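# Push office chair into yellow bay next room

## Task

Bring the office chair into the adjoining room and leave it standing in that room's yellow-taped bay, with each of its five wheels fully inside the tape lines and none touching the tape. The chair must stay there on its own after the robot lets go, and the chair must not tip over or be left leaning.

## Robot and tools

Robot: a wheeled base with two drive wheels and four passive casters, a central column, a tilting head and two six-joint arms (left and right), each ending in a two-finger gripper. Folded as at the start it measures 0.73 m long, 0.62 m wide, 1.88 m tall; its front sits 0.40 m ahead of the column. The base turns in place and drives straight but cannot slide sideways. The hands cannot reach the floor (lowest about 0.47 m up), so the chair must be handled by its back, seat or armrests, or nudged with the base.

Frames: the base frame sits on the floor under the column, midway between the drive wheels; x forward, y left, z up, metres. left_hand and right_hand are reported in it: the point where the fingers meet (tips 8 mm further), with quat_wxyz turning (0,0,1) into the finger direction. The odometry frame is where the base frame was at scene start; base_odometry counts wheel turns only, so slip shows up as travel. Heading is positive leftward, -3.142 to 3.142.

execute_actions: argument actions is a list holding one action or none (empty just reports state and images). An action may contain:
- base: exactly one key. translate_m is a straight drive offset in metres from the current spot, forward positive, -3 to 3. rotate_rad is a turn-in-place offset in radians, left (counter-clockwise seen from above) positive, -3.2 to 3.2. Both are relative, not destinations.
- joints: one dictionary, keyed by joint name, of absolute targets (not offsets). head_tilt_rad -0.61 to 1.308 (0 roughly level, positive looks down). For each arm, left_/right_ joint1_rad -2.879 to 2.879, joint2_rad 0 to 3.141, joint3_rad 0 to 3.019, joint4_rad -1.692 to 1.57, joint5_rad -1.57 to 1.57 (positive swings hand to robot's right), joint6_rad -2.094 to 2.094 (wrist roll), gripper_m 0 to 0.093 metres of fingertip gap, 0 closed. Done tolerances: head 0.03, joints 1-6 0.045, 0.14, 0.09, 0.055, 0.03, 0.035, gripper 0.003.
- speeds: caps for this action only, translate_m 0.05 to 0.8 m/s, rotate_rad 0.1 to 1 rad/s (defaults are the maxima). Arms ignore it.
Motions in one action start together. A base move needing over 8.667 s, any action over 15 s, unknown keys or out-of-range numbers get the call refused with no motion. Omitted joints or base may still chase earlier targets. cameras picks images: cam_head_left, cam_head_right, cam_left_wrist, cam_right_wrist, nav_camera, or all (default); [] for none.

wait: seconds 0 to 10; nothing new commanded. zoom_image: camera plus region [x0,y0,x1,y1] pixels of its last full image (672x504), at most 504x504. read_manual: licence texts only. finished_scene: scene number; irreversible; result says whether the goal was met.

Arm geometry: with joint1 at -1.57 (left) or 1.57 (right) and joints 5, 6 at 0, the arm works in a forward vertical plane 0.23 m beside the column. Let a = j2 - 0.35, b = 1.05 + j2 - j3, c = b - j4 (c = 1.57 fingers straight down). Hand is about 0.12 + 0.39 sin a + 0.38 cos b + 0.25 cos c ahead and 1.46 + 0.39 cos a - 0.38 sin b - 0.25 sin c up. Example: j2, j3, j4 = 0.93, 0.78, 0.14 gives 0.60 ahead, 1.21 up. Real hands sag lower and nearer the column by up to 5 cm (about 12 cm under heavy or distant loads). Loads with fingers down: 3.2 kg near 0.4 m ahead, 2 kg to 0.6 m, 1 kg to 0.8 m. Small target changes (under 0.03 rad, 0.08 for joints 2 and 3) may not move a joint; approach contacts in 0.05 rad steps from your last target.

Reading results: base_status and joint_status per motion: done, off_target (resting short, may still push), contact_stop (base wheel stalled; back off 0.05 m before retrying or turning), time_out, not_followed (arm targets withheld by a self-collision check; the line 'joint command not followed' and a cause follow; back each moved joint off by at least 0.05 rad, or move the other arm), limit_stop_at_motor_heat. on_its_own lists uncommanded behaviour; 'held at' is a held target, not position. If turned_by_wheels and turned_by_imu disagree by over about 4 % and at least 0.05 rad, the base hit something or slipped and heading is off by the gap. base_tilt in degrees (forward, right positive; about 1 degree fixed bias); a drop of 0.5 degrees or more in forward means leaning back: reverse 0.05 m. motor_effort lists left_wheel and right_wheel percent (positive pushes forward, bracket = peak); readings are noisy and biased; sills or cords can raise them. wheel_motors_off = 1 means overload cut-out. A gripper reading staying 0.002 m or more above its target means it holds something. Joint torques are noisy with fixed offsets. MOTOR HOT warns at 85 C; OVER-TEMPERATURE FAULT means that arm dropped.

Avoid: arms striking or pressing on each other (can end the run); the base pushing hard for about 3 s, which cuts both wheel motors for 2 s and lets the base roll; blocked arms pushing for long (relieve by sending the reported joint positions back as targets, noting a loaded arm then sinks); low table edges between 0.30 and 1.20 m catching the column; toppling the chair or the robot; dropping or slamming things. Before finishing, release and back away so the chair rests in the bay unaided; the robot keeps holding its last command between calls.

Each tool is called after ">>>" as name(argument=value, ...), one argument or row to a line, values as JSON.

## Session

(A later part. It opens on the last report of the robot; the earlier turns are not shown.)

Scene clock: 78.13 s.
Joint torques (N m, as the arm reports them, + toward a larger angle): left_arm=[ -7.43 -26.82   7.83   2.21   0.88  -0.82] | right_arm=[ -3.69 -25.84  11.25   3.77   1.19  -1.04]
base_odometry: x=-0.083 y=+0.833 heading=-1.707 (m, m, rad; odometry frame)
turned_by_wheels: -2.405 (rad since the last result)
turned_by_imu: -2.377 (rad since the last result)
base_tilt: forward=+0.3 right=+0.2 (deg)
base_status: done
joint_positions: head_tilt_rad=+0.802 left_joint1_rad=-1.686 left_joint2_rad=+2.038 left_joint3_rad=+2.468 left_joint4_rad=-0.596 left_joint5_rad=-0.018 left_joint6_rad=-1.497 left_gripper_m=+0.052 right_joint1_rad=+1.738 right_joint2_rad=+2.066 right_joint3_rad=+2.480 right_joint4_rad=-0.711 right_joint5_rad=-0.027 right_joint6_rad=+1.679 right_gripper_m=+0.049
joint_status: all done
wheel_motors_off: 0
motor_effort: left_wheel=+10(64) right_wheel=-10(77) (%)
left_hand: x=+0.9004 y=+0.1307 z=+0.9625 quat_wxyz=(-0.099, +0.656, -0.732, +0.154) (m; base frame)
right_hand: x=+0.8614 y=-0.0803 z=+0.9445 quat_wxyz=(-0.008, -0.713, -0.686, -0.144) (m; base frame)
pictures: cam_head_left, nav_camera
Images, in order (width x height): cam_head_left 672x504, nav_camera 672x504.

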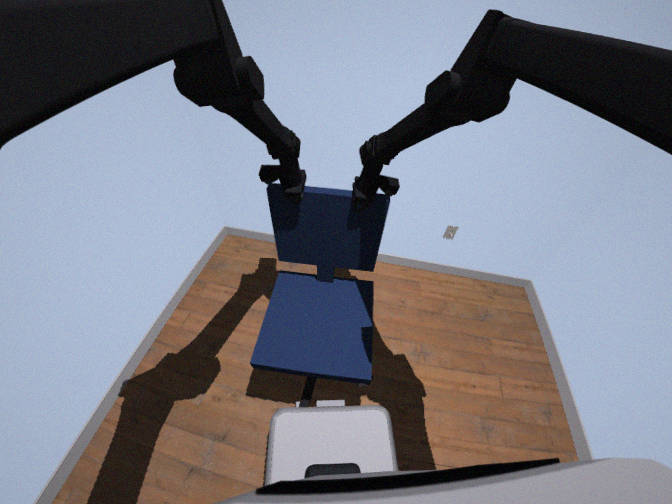

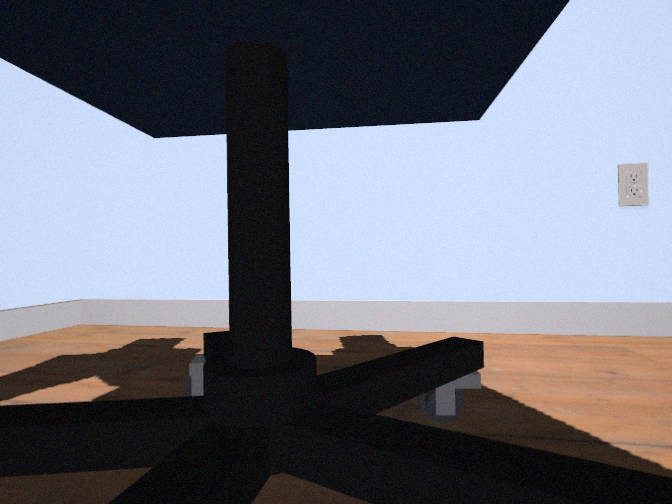

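Works.

>>> execute_actions(
  actions=[
    {"base":{"translate_m":-0.98},"speeds":{"translate_m":0.4}},
  ],
  cameras=["cam_head_left"],
)

>>> execute_actions(
  actions=[
    {"base":{"rotate_rad":1.38},"speeds":{"rotate_rad":0.45},"joints":{"head_tilt_rad":0.6}},
  ],
  cameras=["cam_head_left","cam_head_right","nav_camera"],
)

Scene clock: 84.10 s.
Joint torques (N m, as the arm reports them, + toward a larger angle): left_arm=[ -2.88 -27.64   7.99   1.82   0.52   0.09] | right_arm=[  0.22 -25.88   9.63   2.69   0.77  -0.46]
base_odometry: x=+0.051 y=+1.804 heading=-1.709 (m, m, rad; odometry frame)
turned_by_wheels: -0.001 (rad since the last result)
turned_by_imu: +0.000 (rad since the last result)
base_tilt: forward=+0.3 right=+0.2 (deg)
base_status: done
joint_positions: head_tilt_rad=+0.802 left_joint1_rad=-1.755 left_joint2_rad=+2.048 left_joint3_rad=+2.465 left_joint4_rad=-0.585 left_joint5_rad=-0.010 left_joint6_rad=-1.577 left_gripper_m=+0.052 right_joint1_rad=+1.665 right_joint2_rad=+2.064 right_joint3_rad=+2.500 right_joint4_rad=-0.687 right_joint5_rad=-0.017 right_joint6_rad=+1.617 right_gripper_m=+0.050
joint_status: not commanded
wheel_motors_off: 0
motor_effort: left_wheel=-2(76) right_wheel=+1(73) (%)
left_hand: x=+0.8925 y=+0.0710 z=+0.9627 quat_wxyz=(-0.066, +0.674, -0.713, +0.182) (m; base frame)
right_hand: x=+0.8812 y=-0.1427 z=+0.9469 quat_wxyz=(-0.056, -0.702, -0.697, -0.134) (m; base frame)
pictures: cam_head_left
Images, in order (width x height): cam_head_left 672x504.

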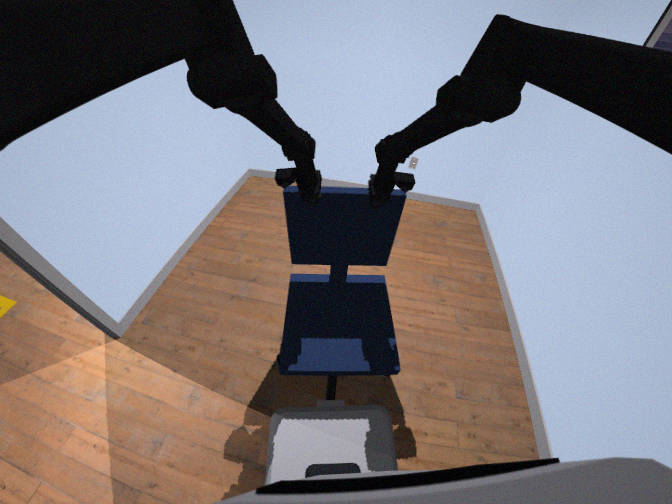

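Scene clock: 88.67 s.
Joint torques (N m, as the arm reports them, + toward a larger angle): left_arm=[  0.14 -26.51  10.2    3.32  -1.43   1.37] | right_arm=[  2.98 -25.82   9.05   1.54  -1.03   1.11]
base_odometry: x=+0.051 y=+1.804 heading=-0.333 (m, m, rad; odometry frame)
turned_by_wheels: +1.376 (rad since the last result)
turned_by_imu: +1.362 (rad since the last result)
base_tilt: forward=+0.4 right=+0.3 (deg)
base_status: done
joint_positions: head_tilt_rad=+0.617 left_joint1_rad=-1.815 left_joint2_rad=+2.048 left_joint3_rad=+2.436 left_joint4_rad=-0.625 left_joint5_rad=+0.030 left_joint6_rad=-1.693 left_gripper_m=+0.049 right_joint1_rad=+1.611 right_joint2_rad=+2.064 right_joint3_rad=+2.507 right_joint4_rad=-0.660 right_joint5_rad=+0.020 right_joint6_rad=+1.448 right_gripper_m=+0.052
joint_status: all done
wheel_motors_off: 0
on_its_own: left_gripper_m moved -0.003 toward your old target +0.000
motor_effort: left_wheel=-10(62) right_wheel=+9(84) (%)
left_hand: x=+0.8633 y=+0.0148 z=+0.9588 quat_wxyz=(+0.002, +0.703, -0.685, +0.190) (m; base frame)
right_hand: x=+0.8927 y=-0.1951 z=+0.9488 quat_wxyz=(-0.109, -0.650, -0.744, -0.108) (m; base frame)
pictures: cam_head_left, cam_head_right, nav_camera
Images, in order (width x height): cam_head_left 672x504, cam_head_right 672x504, nav_camera 672x504.

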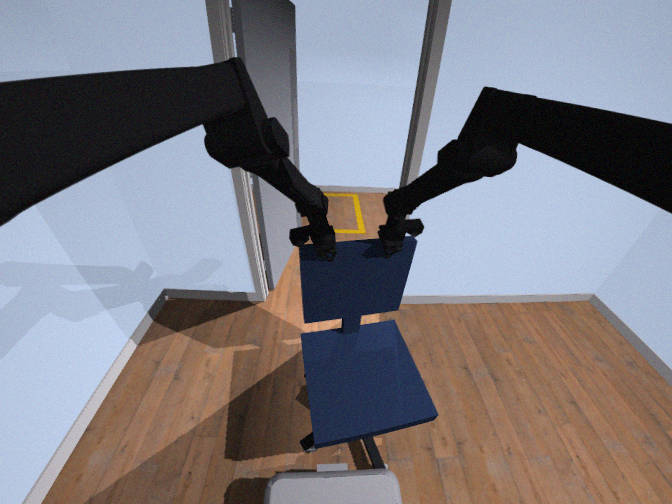

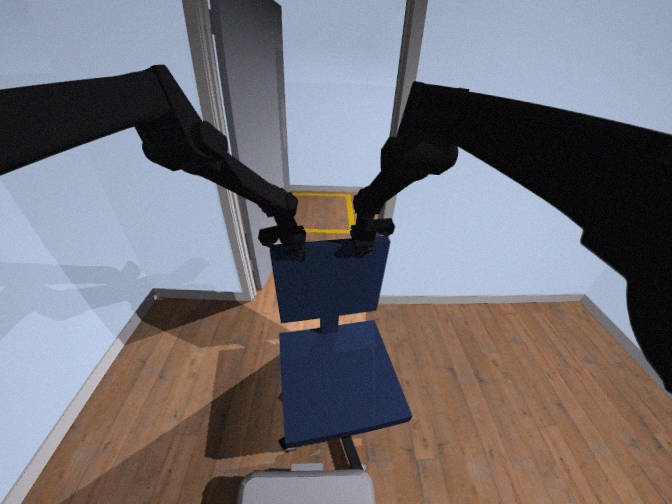

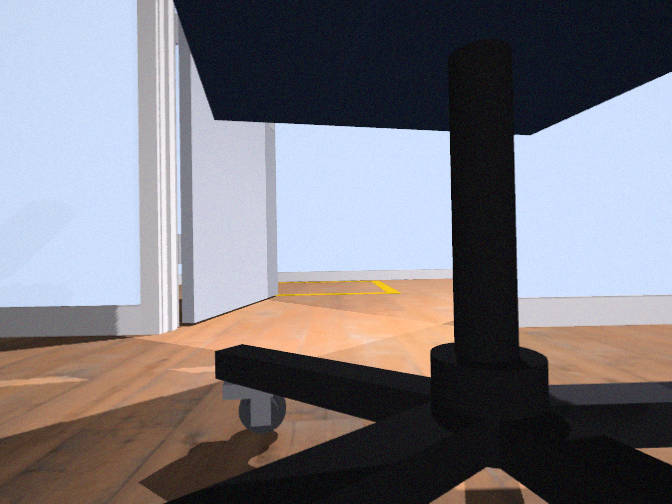

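>>> execute_actions(
  actions=[
    {"base":{"rotate_rad":-0.07},"joints":{"left_joint1_rad":-1.72,"right_joint1_rad":1.70}},
  ],
  cameras=[],
)

>>> execute_actions(
  actions=[
    {"base":{"translate_m":0.4},"speeds":{"translate_m":0.3},"joints":{"head_tilt_rad":0.9}},
  ],
  cameras=["cam_head_left","cam_head_right","nav_camera"],
)

Scene clock: 94.17 s.
Joint torques (N m, as the arm reports them, + toward a larger angle): left_arm=[  0.07 -26.77   9.81   3.28  -0.75   1.18] | right_arm=[  3.11 -26.01   9.09   1.97  -1.57   0.66]
base_odometry: x=+0.051 y=+1.804 heading=-0.402 (m, m, rad; odometry frame)
turned_by_wheels: -0.069 (rad since the last result)
turned_by_imu: -0.070 (rad since the last result)
base_tilt: forward=+0.3 right=+0.3 (deg)
base_status: done
joint_positions: head_tilt_rad=+0.617 left_joint1_rad=-1.776 left_joint2_rad=+2.041 left_joint3_rad=+2.442 left_joint4_rad=-0.624 left_joint5_rad=+0.015 left_joint6_rad=-1.672 left_gripper_m=+0.049 right_joint1_rad=+1.652 right_joint2_rad=+2.064 right_joint3_rad=+2.506 right_joint4_rad=-0.669 right_joint5_rad=+0.030 right_joint6_rad=+1.495 right_gripper_m=+0.052
joint_status: left_joint1_rad time_out (moved +0.039 of +0.095); right_joint1_rad time_out (moved +0.041 of +0.089)
wheel_motors_off: 0
on_its_own: left_joint1_rad reads -1.776 and still pushes toward -1.720 since a time_out; right_joint1_rad reads +1.652 and still pushes toward +1.700 since a time_out
motor_effort: left_wheel=+3(23) right_wheel=+0(15) (%)
left_hand: x=+0.8740 y=+0.0497 z=+0.9595 quat_wxyz=(-0.023, +0.703, -0.687, +0.179) (m; base frame)
right_hand: x=+0.8889 y=-0.1620 z=+0.9489 quat_wxyz=(-0.093, -0.663, -0.734, -0.117) (m; base frame)
pictures: none
No camera images: the call's "cameras" was empty. Leave "cameras" out to get every camera's image.

not run: a stop came earlier in this reply.

>>> execute_actions(
  actions=[
    {"base":{"translate_m":0.4},"speeds":{"translate_m":0.3},"joints":{"head_tilt_rad":0.9}},
  ],
  cameras=["cam_head_left","cam_head_right","nav_camera"],
)

Scene clock: 98.63 s.
Joint torques (N m, as the arm reports them, + toward a larger angle): left_arm=[ -4.36 -25.18   9.95   4.51  -0.63   0.25] | right_arm=[ -0.36 -25.27  10.94   5.02  -0.74  -0.3 ]
base_odometry: x=+0.420 y=+1.647 heading=-0.400 (m, m, rad; odometry frame)
turned_by_wheels: +0.002 (rad since the last result)
turned_by_imu: +0.002 (rad since the last result)
base_tilt: forward=+0.3 right=+0.3 (deg)
base_status: done
joint_positions: head_tilt_rad=+0.901 left_joint1_rad=-1.712 left_joint2_rad=+2.026 left_joint3_rad=+2.440 left_joint4_rad=-0.657 left_joint5_rad=+0.012 left_joint6_rad=-1.591 left_gripper_m=+0.047 right_joint1_rad=+1.714 right_joint2_rad=+2.058 right_joint3_rad=+2.483 right_joint4_rad=-0.740 right_joint5_rad=+0.013 right_joint6_rad=+1.603 right_gripper_m=+0.048
joint_status: all done
wheel_motors_off: 0
on_its_own: left_joint1_rad moved +0.064 to your old target -1.720; right_joint1_rad moved +0.063 to your old target +1.700; right_gripper_m moved -0.004 toward your old target +0.000
motor_effort: left_wheel=+3(86) right_wheel=+0(66) (%)
left_hand: x=+0.8778 y=+0.1044 z=+0.9596 quat_wxyz=(-0.046, +0.686, -0.711, +0.149) (m; base frame)
right_hand: x=+0.8622 y=-0.1071 z=+0.9463 quat_wxyz=(-0.030, -0.693, -0.711, -0.116) (m; base frame)
pictures: cam_head_left, cam_head_right, nav_camera
Images, in order (width x height): cam_head_left 672x504, cam_head_right 672x504, nav_camera 672x504.

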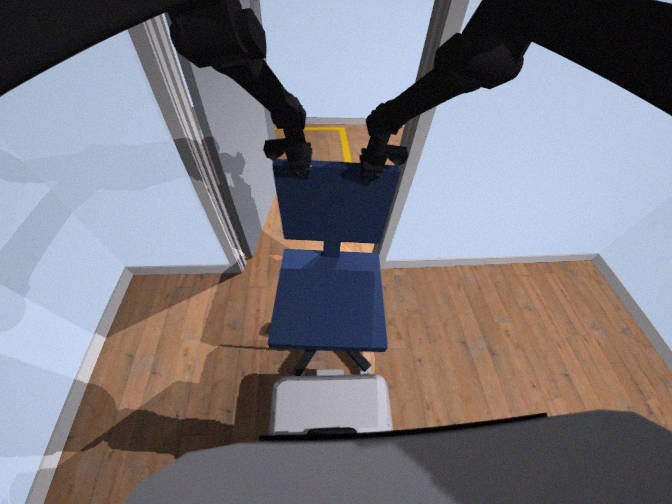

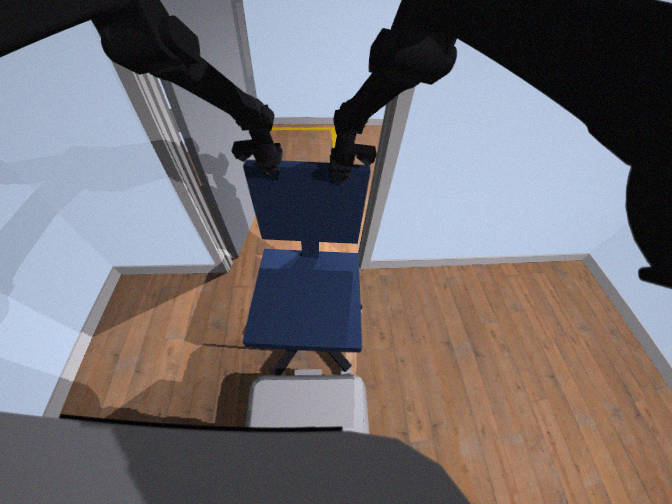

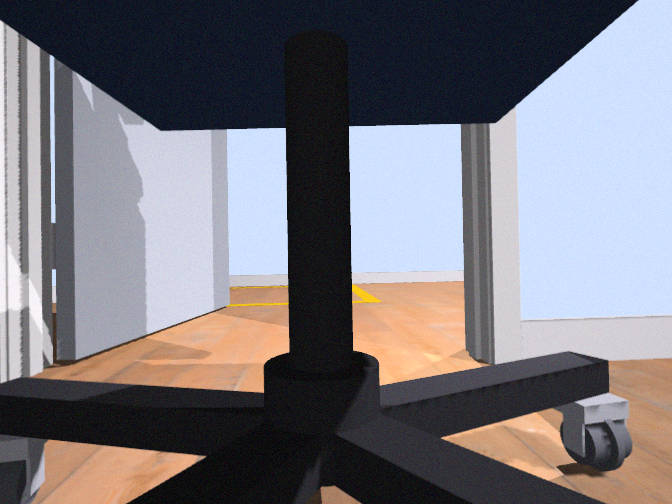

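>>> execute_actions(
  actions=[
    {"base":{"rotate_rad":0.11},"speeds":{"rotate_rad":0.3}},
  ],
  cameras=[],
)

>>> execute_actions(
  actions=[
    {"base":{"translate_m":0.6},"speeds":{"translate_m":0.3},"joints":{"head_tilt_rad":1.05}},
  ],
  cameras=["cam_head_left","cam_head_right","nav_camera"],
)

Scene clock: 103.53 s.
Joint torques (N m, as the arm reports them, + toward a larger angle): left_arm=[ -0.76 -25.84  10.8    4.91  -1.27   0.77] | right_arm=[  2.43 -24.92  11.16   4.87  -0.66   0.09]
base_odometry: x=+0.420 y=+1.647 heading=-0.293 (m, m, rad; odometry frame)
turned_by_wheels: +0.107 (rad since the last result)
turned_by_imu: +0.107 (rad since the last result)
base_tilt: forward=+0.3 right=+0.2 (deg)
base_status: done
joint_positions: head_tilt_rad=+0.901 left_joint1_rad=-1.762 left_joint2_rad=+2.029 left_joint3_rad=+2.429 left_joint4_rad=-0.661 left_joint5_rad=+0.024 left_joint6_rad=-1.640 left_gripper_m=+0.047 right_joint1_rad=+1.662 right_joint2_rad=+2.055 right_joint3_rad=+2.483 right_joint4_rad=-0.736 right_joint5_rad=+0.012 right_joint6_rad=+1.558 right_gripper_m=+0.047
joint_status: not commanded
wheel_motors_off: 0
motor_effort: left_wheel=-1(67) right_wheel=+7(49) (%)
left_hand: x=+0.8670 y=+0.0610 z=+0.9597 quat_wxyz=(-0.016, +0.695, -0.700, +0.163) (m; base frame)
right_hand: x=+0.8672 y=-0.1511 z=+0.9445 quat_wxyz=(-0.051, -0.685, -0.719, -0.101) (m; base frame)
pictures: none
No camera images: the call's "cameras" was empty. Leave "cameras" out to get every camera's image.

Scene clock: 106.90 s.
Joint torques (N m, as the arm reports them, + toward a larger angle): left_arm=[ -2.67 -25.35  10.86   4.76  -0.68   0.34] | right_arm=[  0.06 -24.64  11.52   5.36  -0.68  -0.36]
base_odometry: x=+0.994 y=+1.474 heading=-0.292 (m, m, rad; odometry frame)
turned_by_wheels: +0.001 (rad since the last result)
turned_by_imu: +0.000 (rad since the last result)
base_tilt: forward=+0.3 right=+0.3 (deg)
base_status: done
joint_positions: head_tilt_rad=+1.050 left_joint1_rad=-1.717 left_joint2_rad=+2.022 left_joint3_rad=+2.430 left_joint4_rad=-0.665 left_joint5_rad=+0.012 left_joint6_rad=-1.599 left_gripper_m=+0.047 right_joint1_rad=+1.710 right_joint2_rad=+2.054 right_joint3_rad=+2.477 right_joint4_rad=-0.747 right_joint5_rad=+0.011 right_joint6_rad=+1.609 right_gripper_m=+0.047
joint_status: all done
wheel_motors_off: 0
motor_effort: left_wheel=+1(71) right_wheel=+1(50) (%)
left_hand: x=+0.8733 y=+0.1007 z=+0.9590 quat_wxyz=(-0.040, +0.689, -0.709, +0.146) (m; base frame)
right_hand: x=+0.8596 y=-0.1113 z=+0.9459 quat_wxyz=(-0.027, -0.696, -0.709, -0.111) (m; base frame)
pictures: cam_head_left, cam_head_right, nav_camera
Images, in order (width x height): cam_head_left 672x504, cam_head_right 672x504, nav_camera 672x504.

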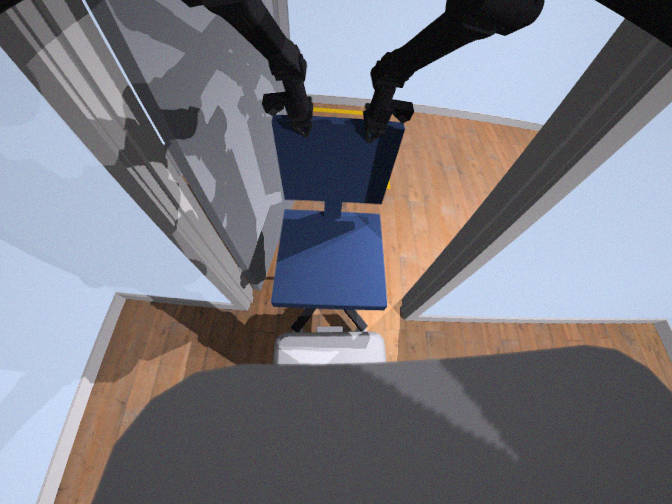

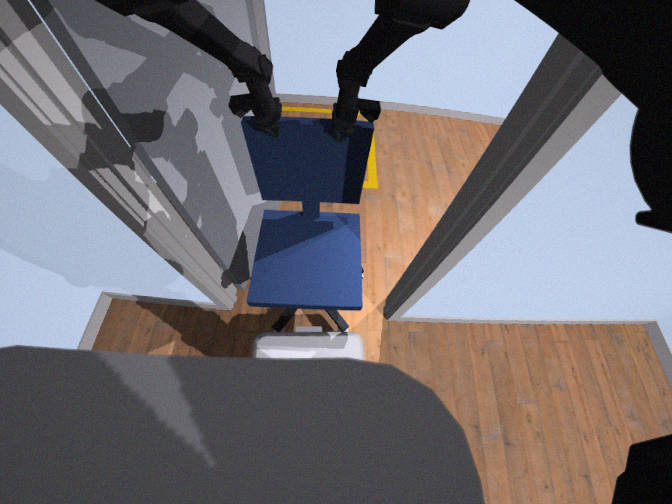

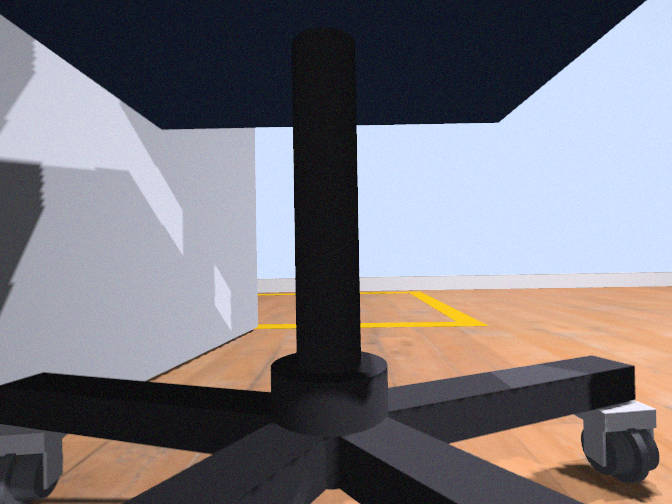

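>>> execute_actions(
  actions=[
    {"base":{"rotate_rad":-0.12},"speeds":{"rotate_rad":0.3}},
  ],
  cameras=[],
)

>>> execute_actions(
  actions=[
    {"base":{"translate_m":0.6},"speeds":{"translate_m":0.3}},
  ],
  cameras=["cam_head_left","cam_head_right","nav_camera"],
)

Scene clock: 111.80 s.
Joint torques (N m, as the arm reports them, + toward a larger angle): left_arm=[ -5.65 -24.72  10.17   4.47   0.22  -0.58] | right_arm=[ -2.21 -25.    11.67   5.31   0.41  -0.82]
base_odometry: x=+0.994 y=+1.474 heading=-0.409 (m, m, rad; odometry frame)
turned_by_wheels: -0.117 (rad since the last result)
turned_by_imu: -0.115 (rad since the last result)
base_tilt: forward=+0.4 right=+0.1 (deg)
base_status: done
joint_positions: head_tilt_rad=+1.050 left_joint1_rad=-1.678 left_joint2_rad=+2.020 left_joint3_rad=+2.439 left_joint4_rad=-0.651 left_joint5_rad=-0.006 left_joint6_rad=-1.518 left_gripper_m=+0.048 right_joint1_rad=+1.750 right_joint2_rad=+2.060 right_joint3_rad=+2.475 right_joint4_rad=-0.747 right_joint5_rad=-0.011 right_joint6_rad=+1.660 right_gripper_m=+0.047
joint_status: not commanded
wheel_motors_off: 0
on_its_own: right_joint1_rad reads +1.750 and still pushes toward +1.700 since a time_out
motor_effort: left_wheel=+5(74) right_wheel=-2(63) (%)
left_hand: x=+0.8841 y=+0.1359 z=+0.9610 quat_wxyz=(-0.073, +0.666, -0.730, +0.134) (m; base frame)
right_hand: x=+0.8524 y=-0.0738 z=+0.9457 quat_wxyz=(+0.000, -0.706, -0.697, -0.128) (m; base frame)
pictures: none
No camera images: the call's "cameras" was empty. Leave "cameras" out to get every camera's image.

Scene clock: 115.10 s.
Joint torques (N m, as the arm reports them, + toward a larger angle): left_arm=[ -0.03 -25.24  11.23   4.9   -0.37   0.4 ] | right_arm=[  2.62 -24.55  11.79   5.21   0.29  -0.1 ]
base_odometry: x=+1.544 y=+1.235 heading=-0.410 (m, m, rad; odometry frame)
turned_by_wheels: -0.001 (rad since the last result)
turned_by_imu: -0.002 (rad since the last result)
base_tilt: forward=+0.3 right=+0.4 (deg)
base_status: done
joint_positions: head_tilt_rad=+1.050 left_joint1_rad=-1.760 left_joint2_rad=+2.026 left_joint3_rad=+2.426 left_joint4_rad=-0.668 left_joint5_rad=+0.006 left_joint6_rad=-1.608 left_gripper_m=+0.047 right_joint1_rad=+1.664 right_joint2_rad=+2.050 right_joint3_rad=+2.475 right_joint4_rad=-0.746 right_joint5_rad=-0.007 right_joint6_rad=+1.579 right_gripper_m=+0.046
joint_status: not commanded
wheel_motors_off: 0
motor_effort: left_wheel=+2(66) right_wheel=+2(58) (%)
left_hand: x=+0.8657 y=+0.0660 z=+0.9594 quat_wxyz=(-0.023, +0.685, -0.712, +0.154) (m; base frame)
right_hand: x=+0.8633 y=-0.1461 z=+0.9449 quat_wxyz=(-0.038, -0.692, -0.714, -0.104) (m; base frame)
pictures: cam_head_left, cam_head_right, nav_camera
Images, in order (width x height): cam_head_left 672x504, cam_head_right 672x504, nav_camera 672x504.

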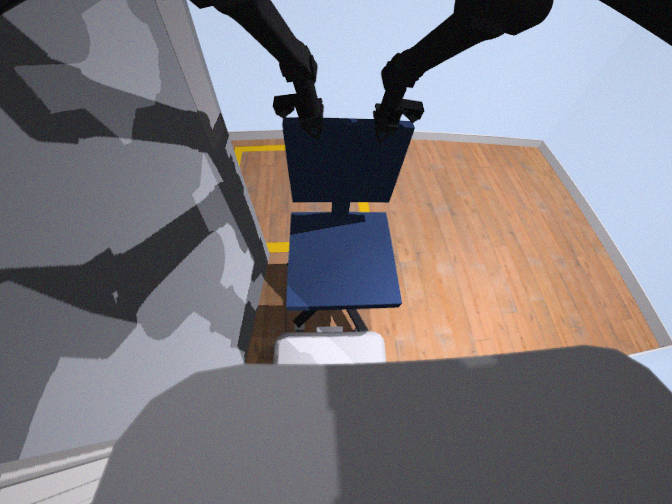

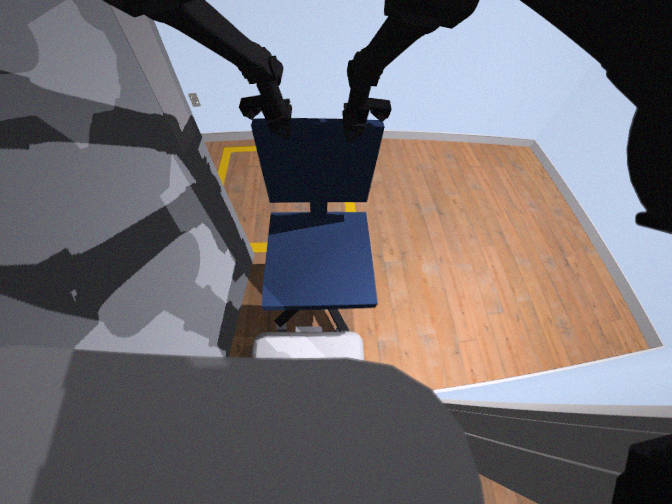

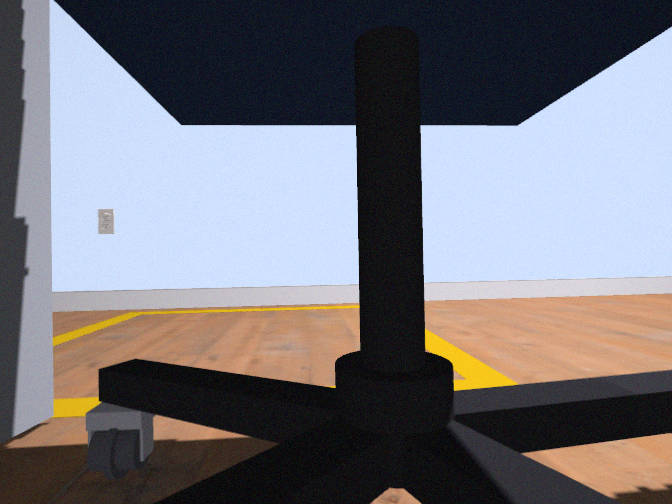

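>>> execute_actions(
  actions=[
    {"base":{"translate_m":0.78},"speeds":{"translate_m":0.3}},
  ],
  cameras=["cam_head_left"],
)

>>> execute_actions(
  actions=[
    {"base":{"rotate_rad":0.45},"speeds":{"rotate_rad":0.3}},
  ],
  cameras=["cam_head_left","cam_head_right","nav_camera"],
)

Scene clock: 122.77 s.
Joint torques (N m, as the arm reports them, + toward a larger angle): left_arm=[ -0.88 -25.16  11.01   4.97   0.17   0.36] | right_arm=[  1.41 -24.38  11.68   5.21  -0.15  -0.31]
base_odometry: x=+2.260 y=+0.924 heading=-0.410 (m, m, rad; odometry frame)
turned_by_wheels: +0.000 (rad since the last result)
turned_by_imu: -0.001 (rad since the last result)
base_tilt: forward=+0.3 right=+0.2 (deg)
base_status: done
joint_positions: head_tilt_rad=+1.050 left_joint1_rad=-1.745 left_joint2_rad=+2.024 left_joint3_rad=+2.428 left_joint4_rad=-0.666 left_joint5_rad=-0.004 left_joint6_rad=-1.601 left_gripper_m=+0.047 right_joint1_rad=+1.682 right_joint2_rad=+2.051 right_joint3_rad=+2.475 right_joint4_rad=-0.745 right_joint5_rad=+0.001 right_joint6_rad=+1.602 right_gripper_m=+0.046
joint_status: not commanded
wheel_motors_off: 0
motor_effort: left_wheel=+1(45) right_wheel=+0(51) (%)
left_hand: x=+0.8690 y=+0.0803 z=+0.9590 quat_wxyz=(-0.034, +0.686, -0.711, +0.148) (m; base frame)
right_hand: x=+0.8624 y=-0.1322 z=+0.9456 quat_wxyz=(-0.034, -0.697, -0.708, -0.108) (m; base frame)
pictures: cam_head_left
Images, in order (width x height): cam_head_left 672x504.

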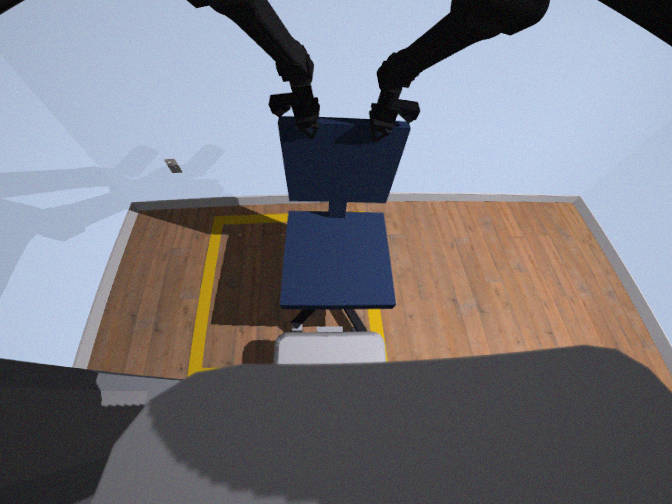

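Scene clock: 125.53 s.
Joint torques (N m, as the arm reports them, + toward a larger angle): left_arm=[  0.68 -25.15  10.84   5.02  -0.75   0.97] | right_arm=[  2.93 -24.84  11.04   3.15  -0.52   0.56]
base_odometry: x=+2.260 y=+0.924 heading=+0.036 (m, m, rad; odometry frame)
turned_by_wheels: +0.446 (rad since the last result)
turned_by_imu: +0.439 (rad since the last result)
base_tilt: forward=+0.3 right=+0.3 (deg)
base_status: done
joint_positions: head_tilt_rad=+1.050 left_joint1_rad=-1.777 left_joint2_rad=+2.032 left_joint3_rad=+2.428 left_joint4_rad=-0.664 left_joint5_rad=+0.014 left_joint6_rad=-1.658 left_gripper_m=+0.047 right_joint1_rad=+1.650 right_joint2_rad=+2.053 right_joint3_rad=+2.484 right_joint4_rad=-0.696 right_joint5_rad=+0.009 right_joint6_rad=+1.506 right_gripper_m=+0.050
joint_status: not commanded
wheel_motors_off: 0
on_its_own: left_joint1_rad reads -1.777 and still pushes toward -1.720 since a time_out; right_joint1_rad reads +1.650 and still pushes toward +1.700 since a time_out
motor_effort: left_wheel=-10(84) right_wheel=+9(79) (%)
left_hand: x=+0.8629 y=+0.0500 z=+0.9588 quat_wxyz=(-0.010, +0.699, -0.696, +0.162) (m; base frame)
right_hand: x=+0.8783 y=-0.1607 z=+0.9476 quat_wxyz=(-0.072, -0.667, -0.733, -0.111) (m; base frame)
pictures: cam_head_left, cam_head_right, nav_camera
Images, in order (width x height): cam_head_left 672x504, cam_head_right 672x504, nav_camera 672x504.

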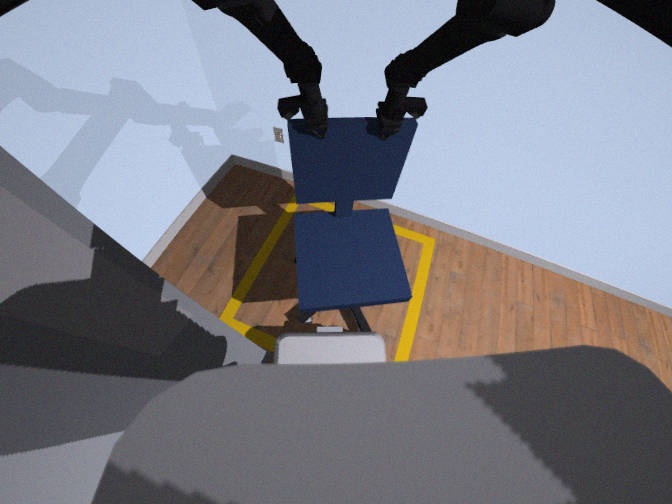

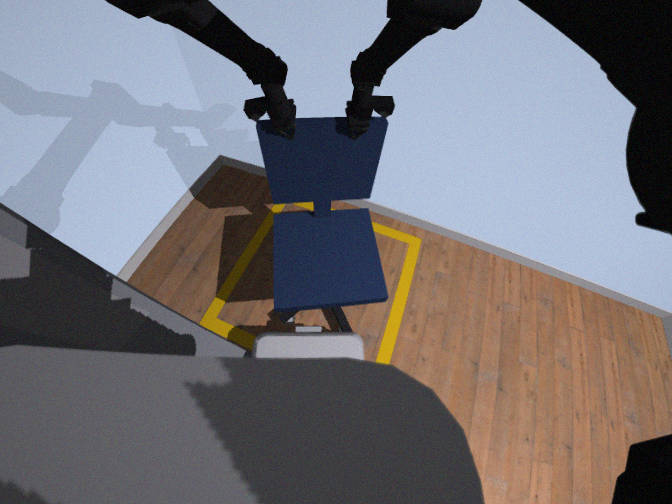

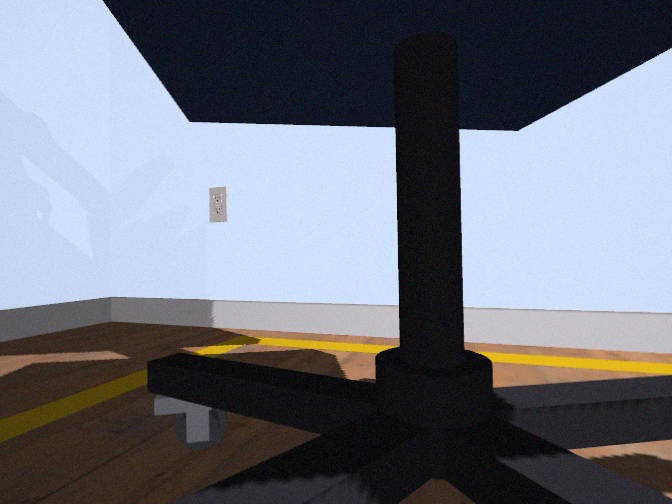

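>>> execute_actions(
  actions=[
    {"joints":{"left_gripper_m":0.093,"right_gripper_m":0.093,"left_joint1_rad":-1.777,"right_joint1_rad":1.65,"left_joint4_rad":-0.64,"right_joint4_rad":-0.69}},
  ],
  cameras=[],
)

>>> execute_actions(
  actions=[
    {"joints":{"left_joint2_rad":1.6,"left_joint3_rad":2.03,"right_joint2_rad":1.6,"right_joint3_rad":2.05}},
  ],
  cameras=[],
)

>>> execute_actions(
  actions=[
    {"base":{"translate_m":-0.25},"speeds":{"translate_m":0.3}},
  ],
)

Scene clock: 129.50 s.
Joint torques (N m, as the arm reports them, + toward a larger angle): left_arm=[ -3.46 -24.92  10.23   1.99  -0.06   0.16] | right_arm=[ -0.14 -25.12  10.95   1.5   -0.19   0.07]
base_odometry: x=+2.260 y=+0.924 heading=+0.036 (m, m, rad; odometry frame)
turned_by_wheels: +0.000 (rad since the last result)
turned_by_imu: +0.000 (rad since the last result)
base_tilt: forward=+0.3 right=+0.3 (deg)
base_status: not commanded
joint_positions: head_tilt_rad=+1.050 left_joint1_rad=-1.783 left_joint2_rad=+2.032 left_joint3_rad=+2.436 left_joint4_rad=-0.658 left_joint5_rad=+0.002 left_joint6_rad=-1.579 left_gripper_m=+0.093 right_joint1_rad=+1.646 right_joint2_rad=+2.054 right_joint3_rad=+2.485 right_joint4_rad=-0.702 right_joint5_rad=+0.003 right_joint6_rad=+1.561 right_gripper_m=+0.093
joint_status: all done
wheel_motors_off: 0
motor_effort: left_wheel=-7(10) right_wheel=+10(12) (%)
left_hand: x=+0.8675 y=+0.0473 z=+0.9621 quat_wxyz=(-0.024, +0.671, -0.722, +0.164) (m; base frame)
right_hand: x=+0.8769 y=-0.1628 z=+0.9467 quat_wxyz=(-0.066, -0.687, -0.715, -0.112) (m; base frame)
pictures: none
No camera images: the call's "cameras" was empty. Leave "cameras" out to get every camera's image.

Scene clock: 131.07 s.
Joint torques (N m, as the arm reports them, + toward a larger angle): left_arm=[ -2.24 -25.33   8.45   1.29  -0.05   0.12] | right_arm=[ -0.42 -24.6    9.5    0.94  -0.11   0.05]
base_odometry: x=+2.260 y=+0.924 heading=+0.036 (m, m, rad; odometry frame)
turned_by_wheels: +0.000 (rad since the last result)
turned_by_imu: +0.000 (rad since the last result)
base_tilt: forward=+0.3 right=+0.3 (deg)
base_status: not commanded
joint_positions: head_tilt_rad=+1.050 left_joint1_rad=-1.783 left_joint2_rad=+1.594 left_joint3_rad=+2.020 left_joint4_rad=-0.648 left_joint5_rad=+0.001 left_joint6_rad=-1.578 left_gripper_m=+0.093 right_joint1_rad=+1.646 right_joint2_rad=+1.580 right_joint3_rad=+2.043 right_joint4_rad=-0.686 right_joint5_rad=+0.001 right_joint6_rad=+1.561 right_gripper_m=+0.093
joint_status: all done
wheel_motors_off: 0
motor_effort: left_wheel=-9(11) right_wheel=+11(12) (%)
left_hand: x=+0.8648 y=+0.0799 z=+1.1345 quat_wxyz=(-0.035, +0.670, -0.720, +0.176) (m; base frame)
right_hand: x=+0.8773 y=-0.1750 z=+1.1391 quat_wxyz=(-0.082, -0.686, -0.712, -0.130) (m; base frame)
pictures: none
No camera images: the call's "cameras" was empty. Leave "cameras" out to get every camera's image.

Scene clock: 133.20 s.
Joint torques (N m, as the arm reports them, + toward a larger angle): left_arm=[ -2.89 -26.45   8.4    1.53  -0.05   0.12] | right_arm=[ -0.46 -24.64   9.61   0.92  -0.12   0.05]
base_odometry: x=+2.010 y=+0.915 heading=+0.037 (m, m, rad; odometry frame)
turned_by_wheels: +0.001 (rad since the last result)
turned_by_imu: +0.002 (rad since the last result)
base_tilt: forward=+0.3 right=+0.3 (deg)
base_status: done
joint_positions: head_tilt_rad=+1.050 left_joint1_rad=-1.783 left_joint2_rad=+1.594 left_joint3_rad=+2.020 left_joint4_rad=-0.648 left_joint5_rad=+0.001 left_joint6_rad=-1.578 left_gripper_m=+0.093 right_joint1_rad=+1.646 right_joint2_rad=+1.580 right_joint3_rad=+2.041 right_joint4_rad=-0.686 right_joint5_rad=+0.001 right_joint6_rad=+1.561 right_gripper_m=+0.093
joint_status: not commanded
wheel_motors_off: 0
motor_effort: left_wheel=+2(78) right_wheel=-1(60) (%)
left_hand: x=+0.8644 y=+0.0799 z=+1.1342 quat_wxyz=(-0.035, +0.670, -0.720, +0.176) (m; base frame)
right_hand: x=+0.8766 y=-0.1750 z=+1.1385 quat_wxyz=(-0.081, -0.686, -0.712, -0.129) (m; base frame)
pictures: cam_head_left, cam_head_right, cam_left_wrist, cam_right_wrist, nav_camera
Images, in order (width x height): cam_head_left 672x504, cam_head_right 672x504, cam_left_wrist 672x504, cam_right_wrist 672x504, nav_camera 672x504.

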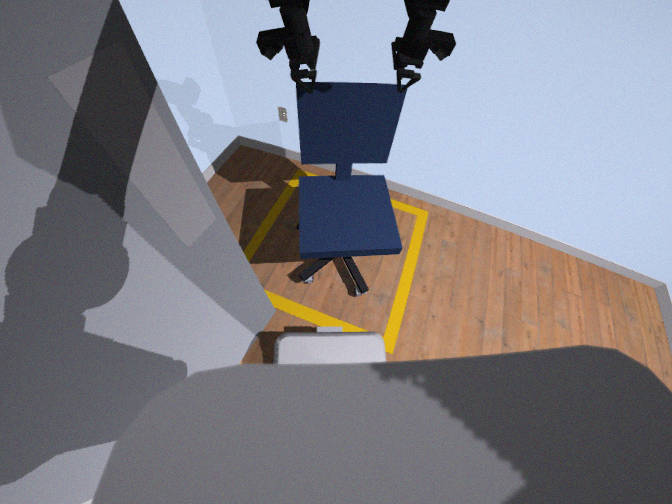

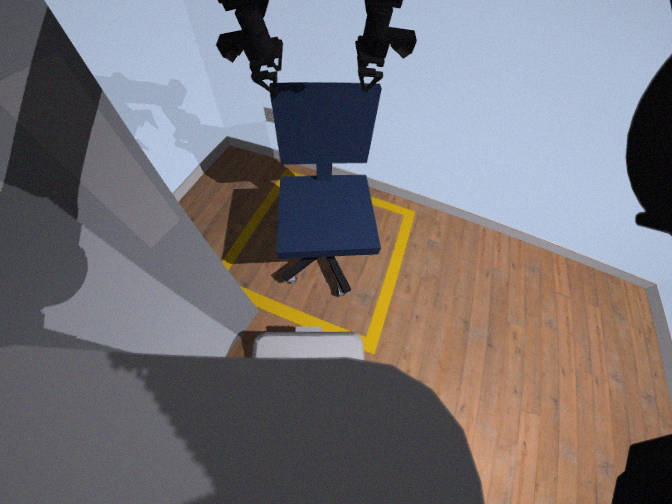

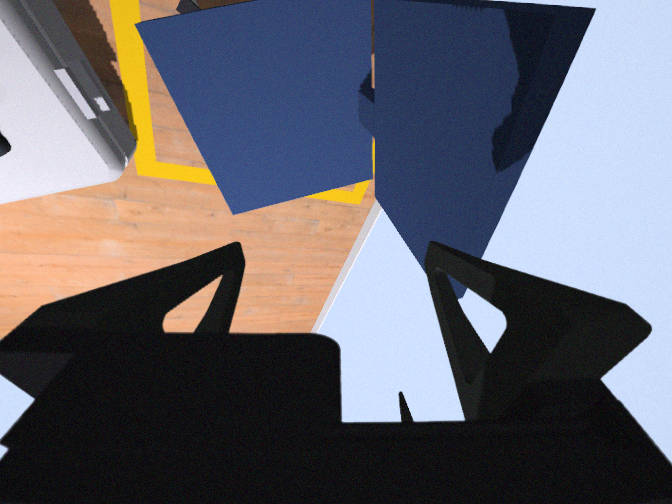

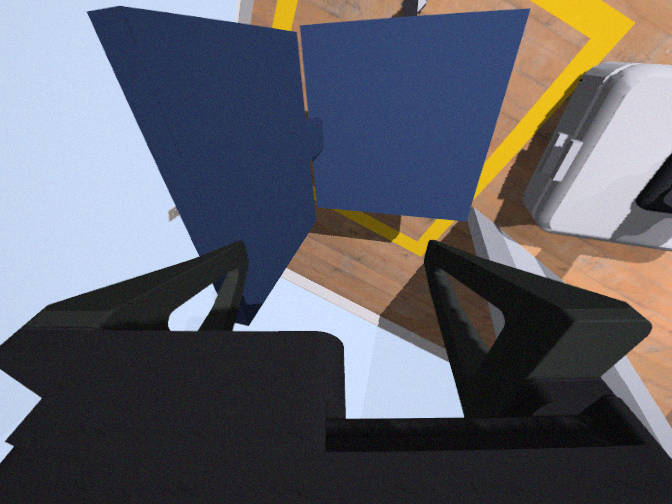

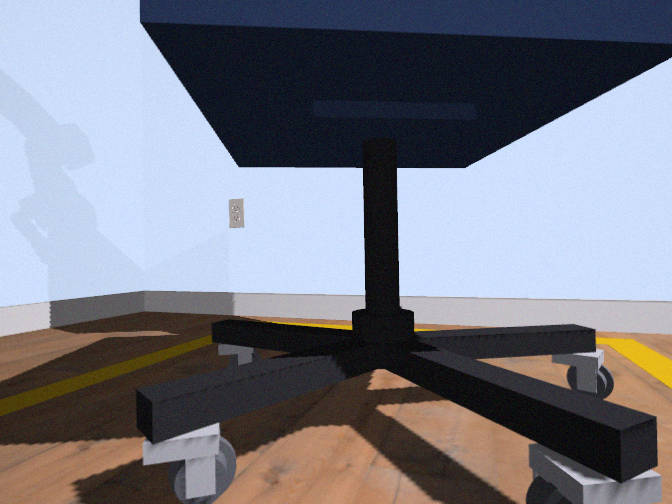

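>>> finished_scene(
  scene=1,
)

The scene is finished: the task was done.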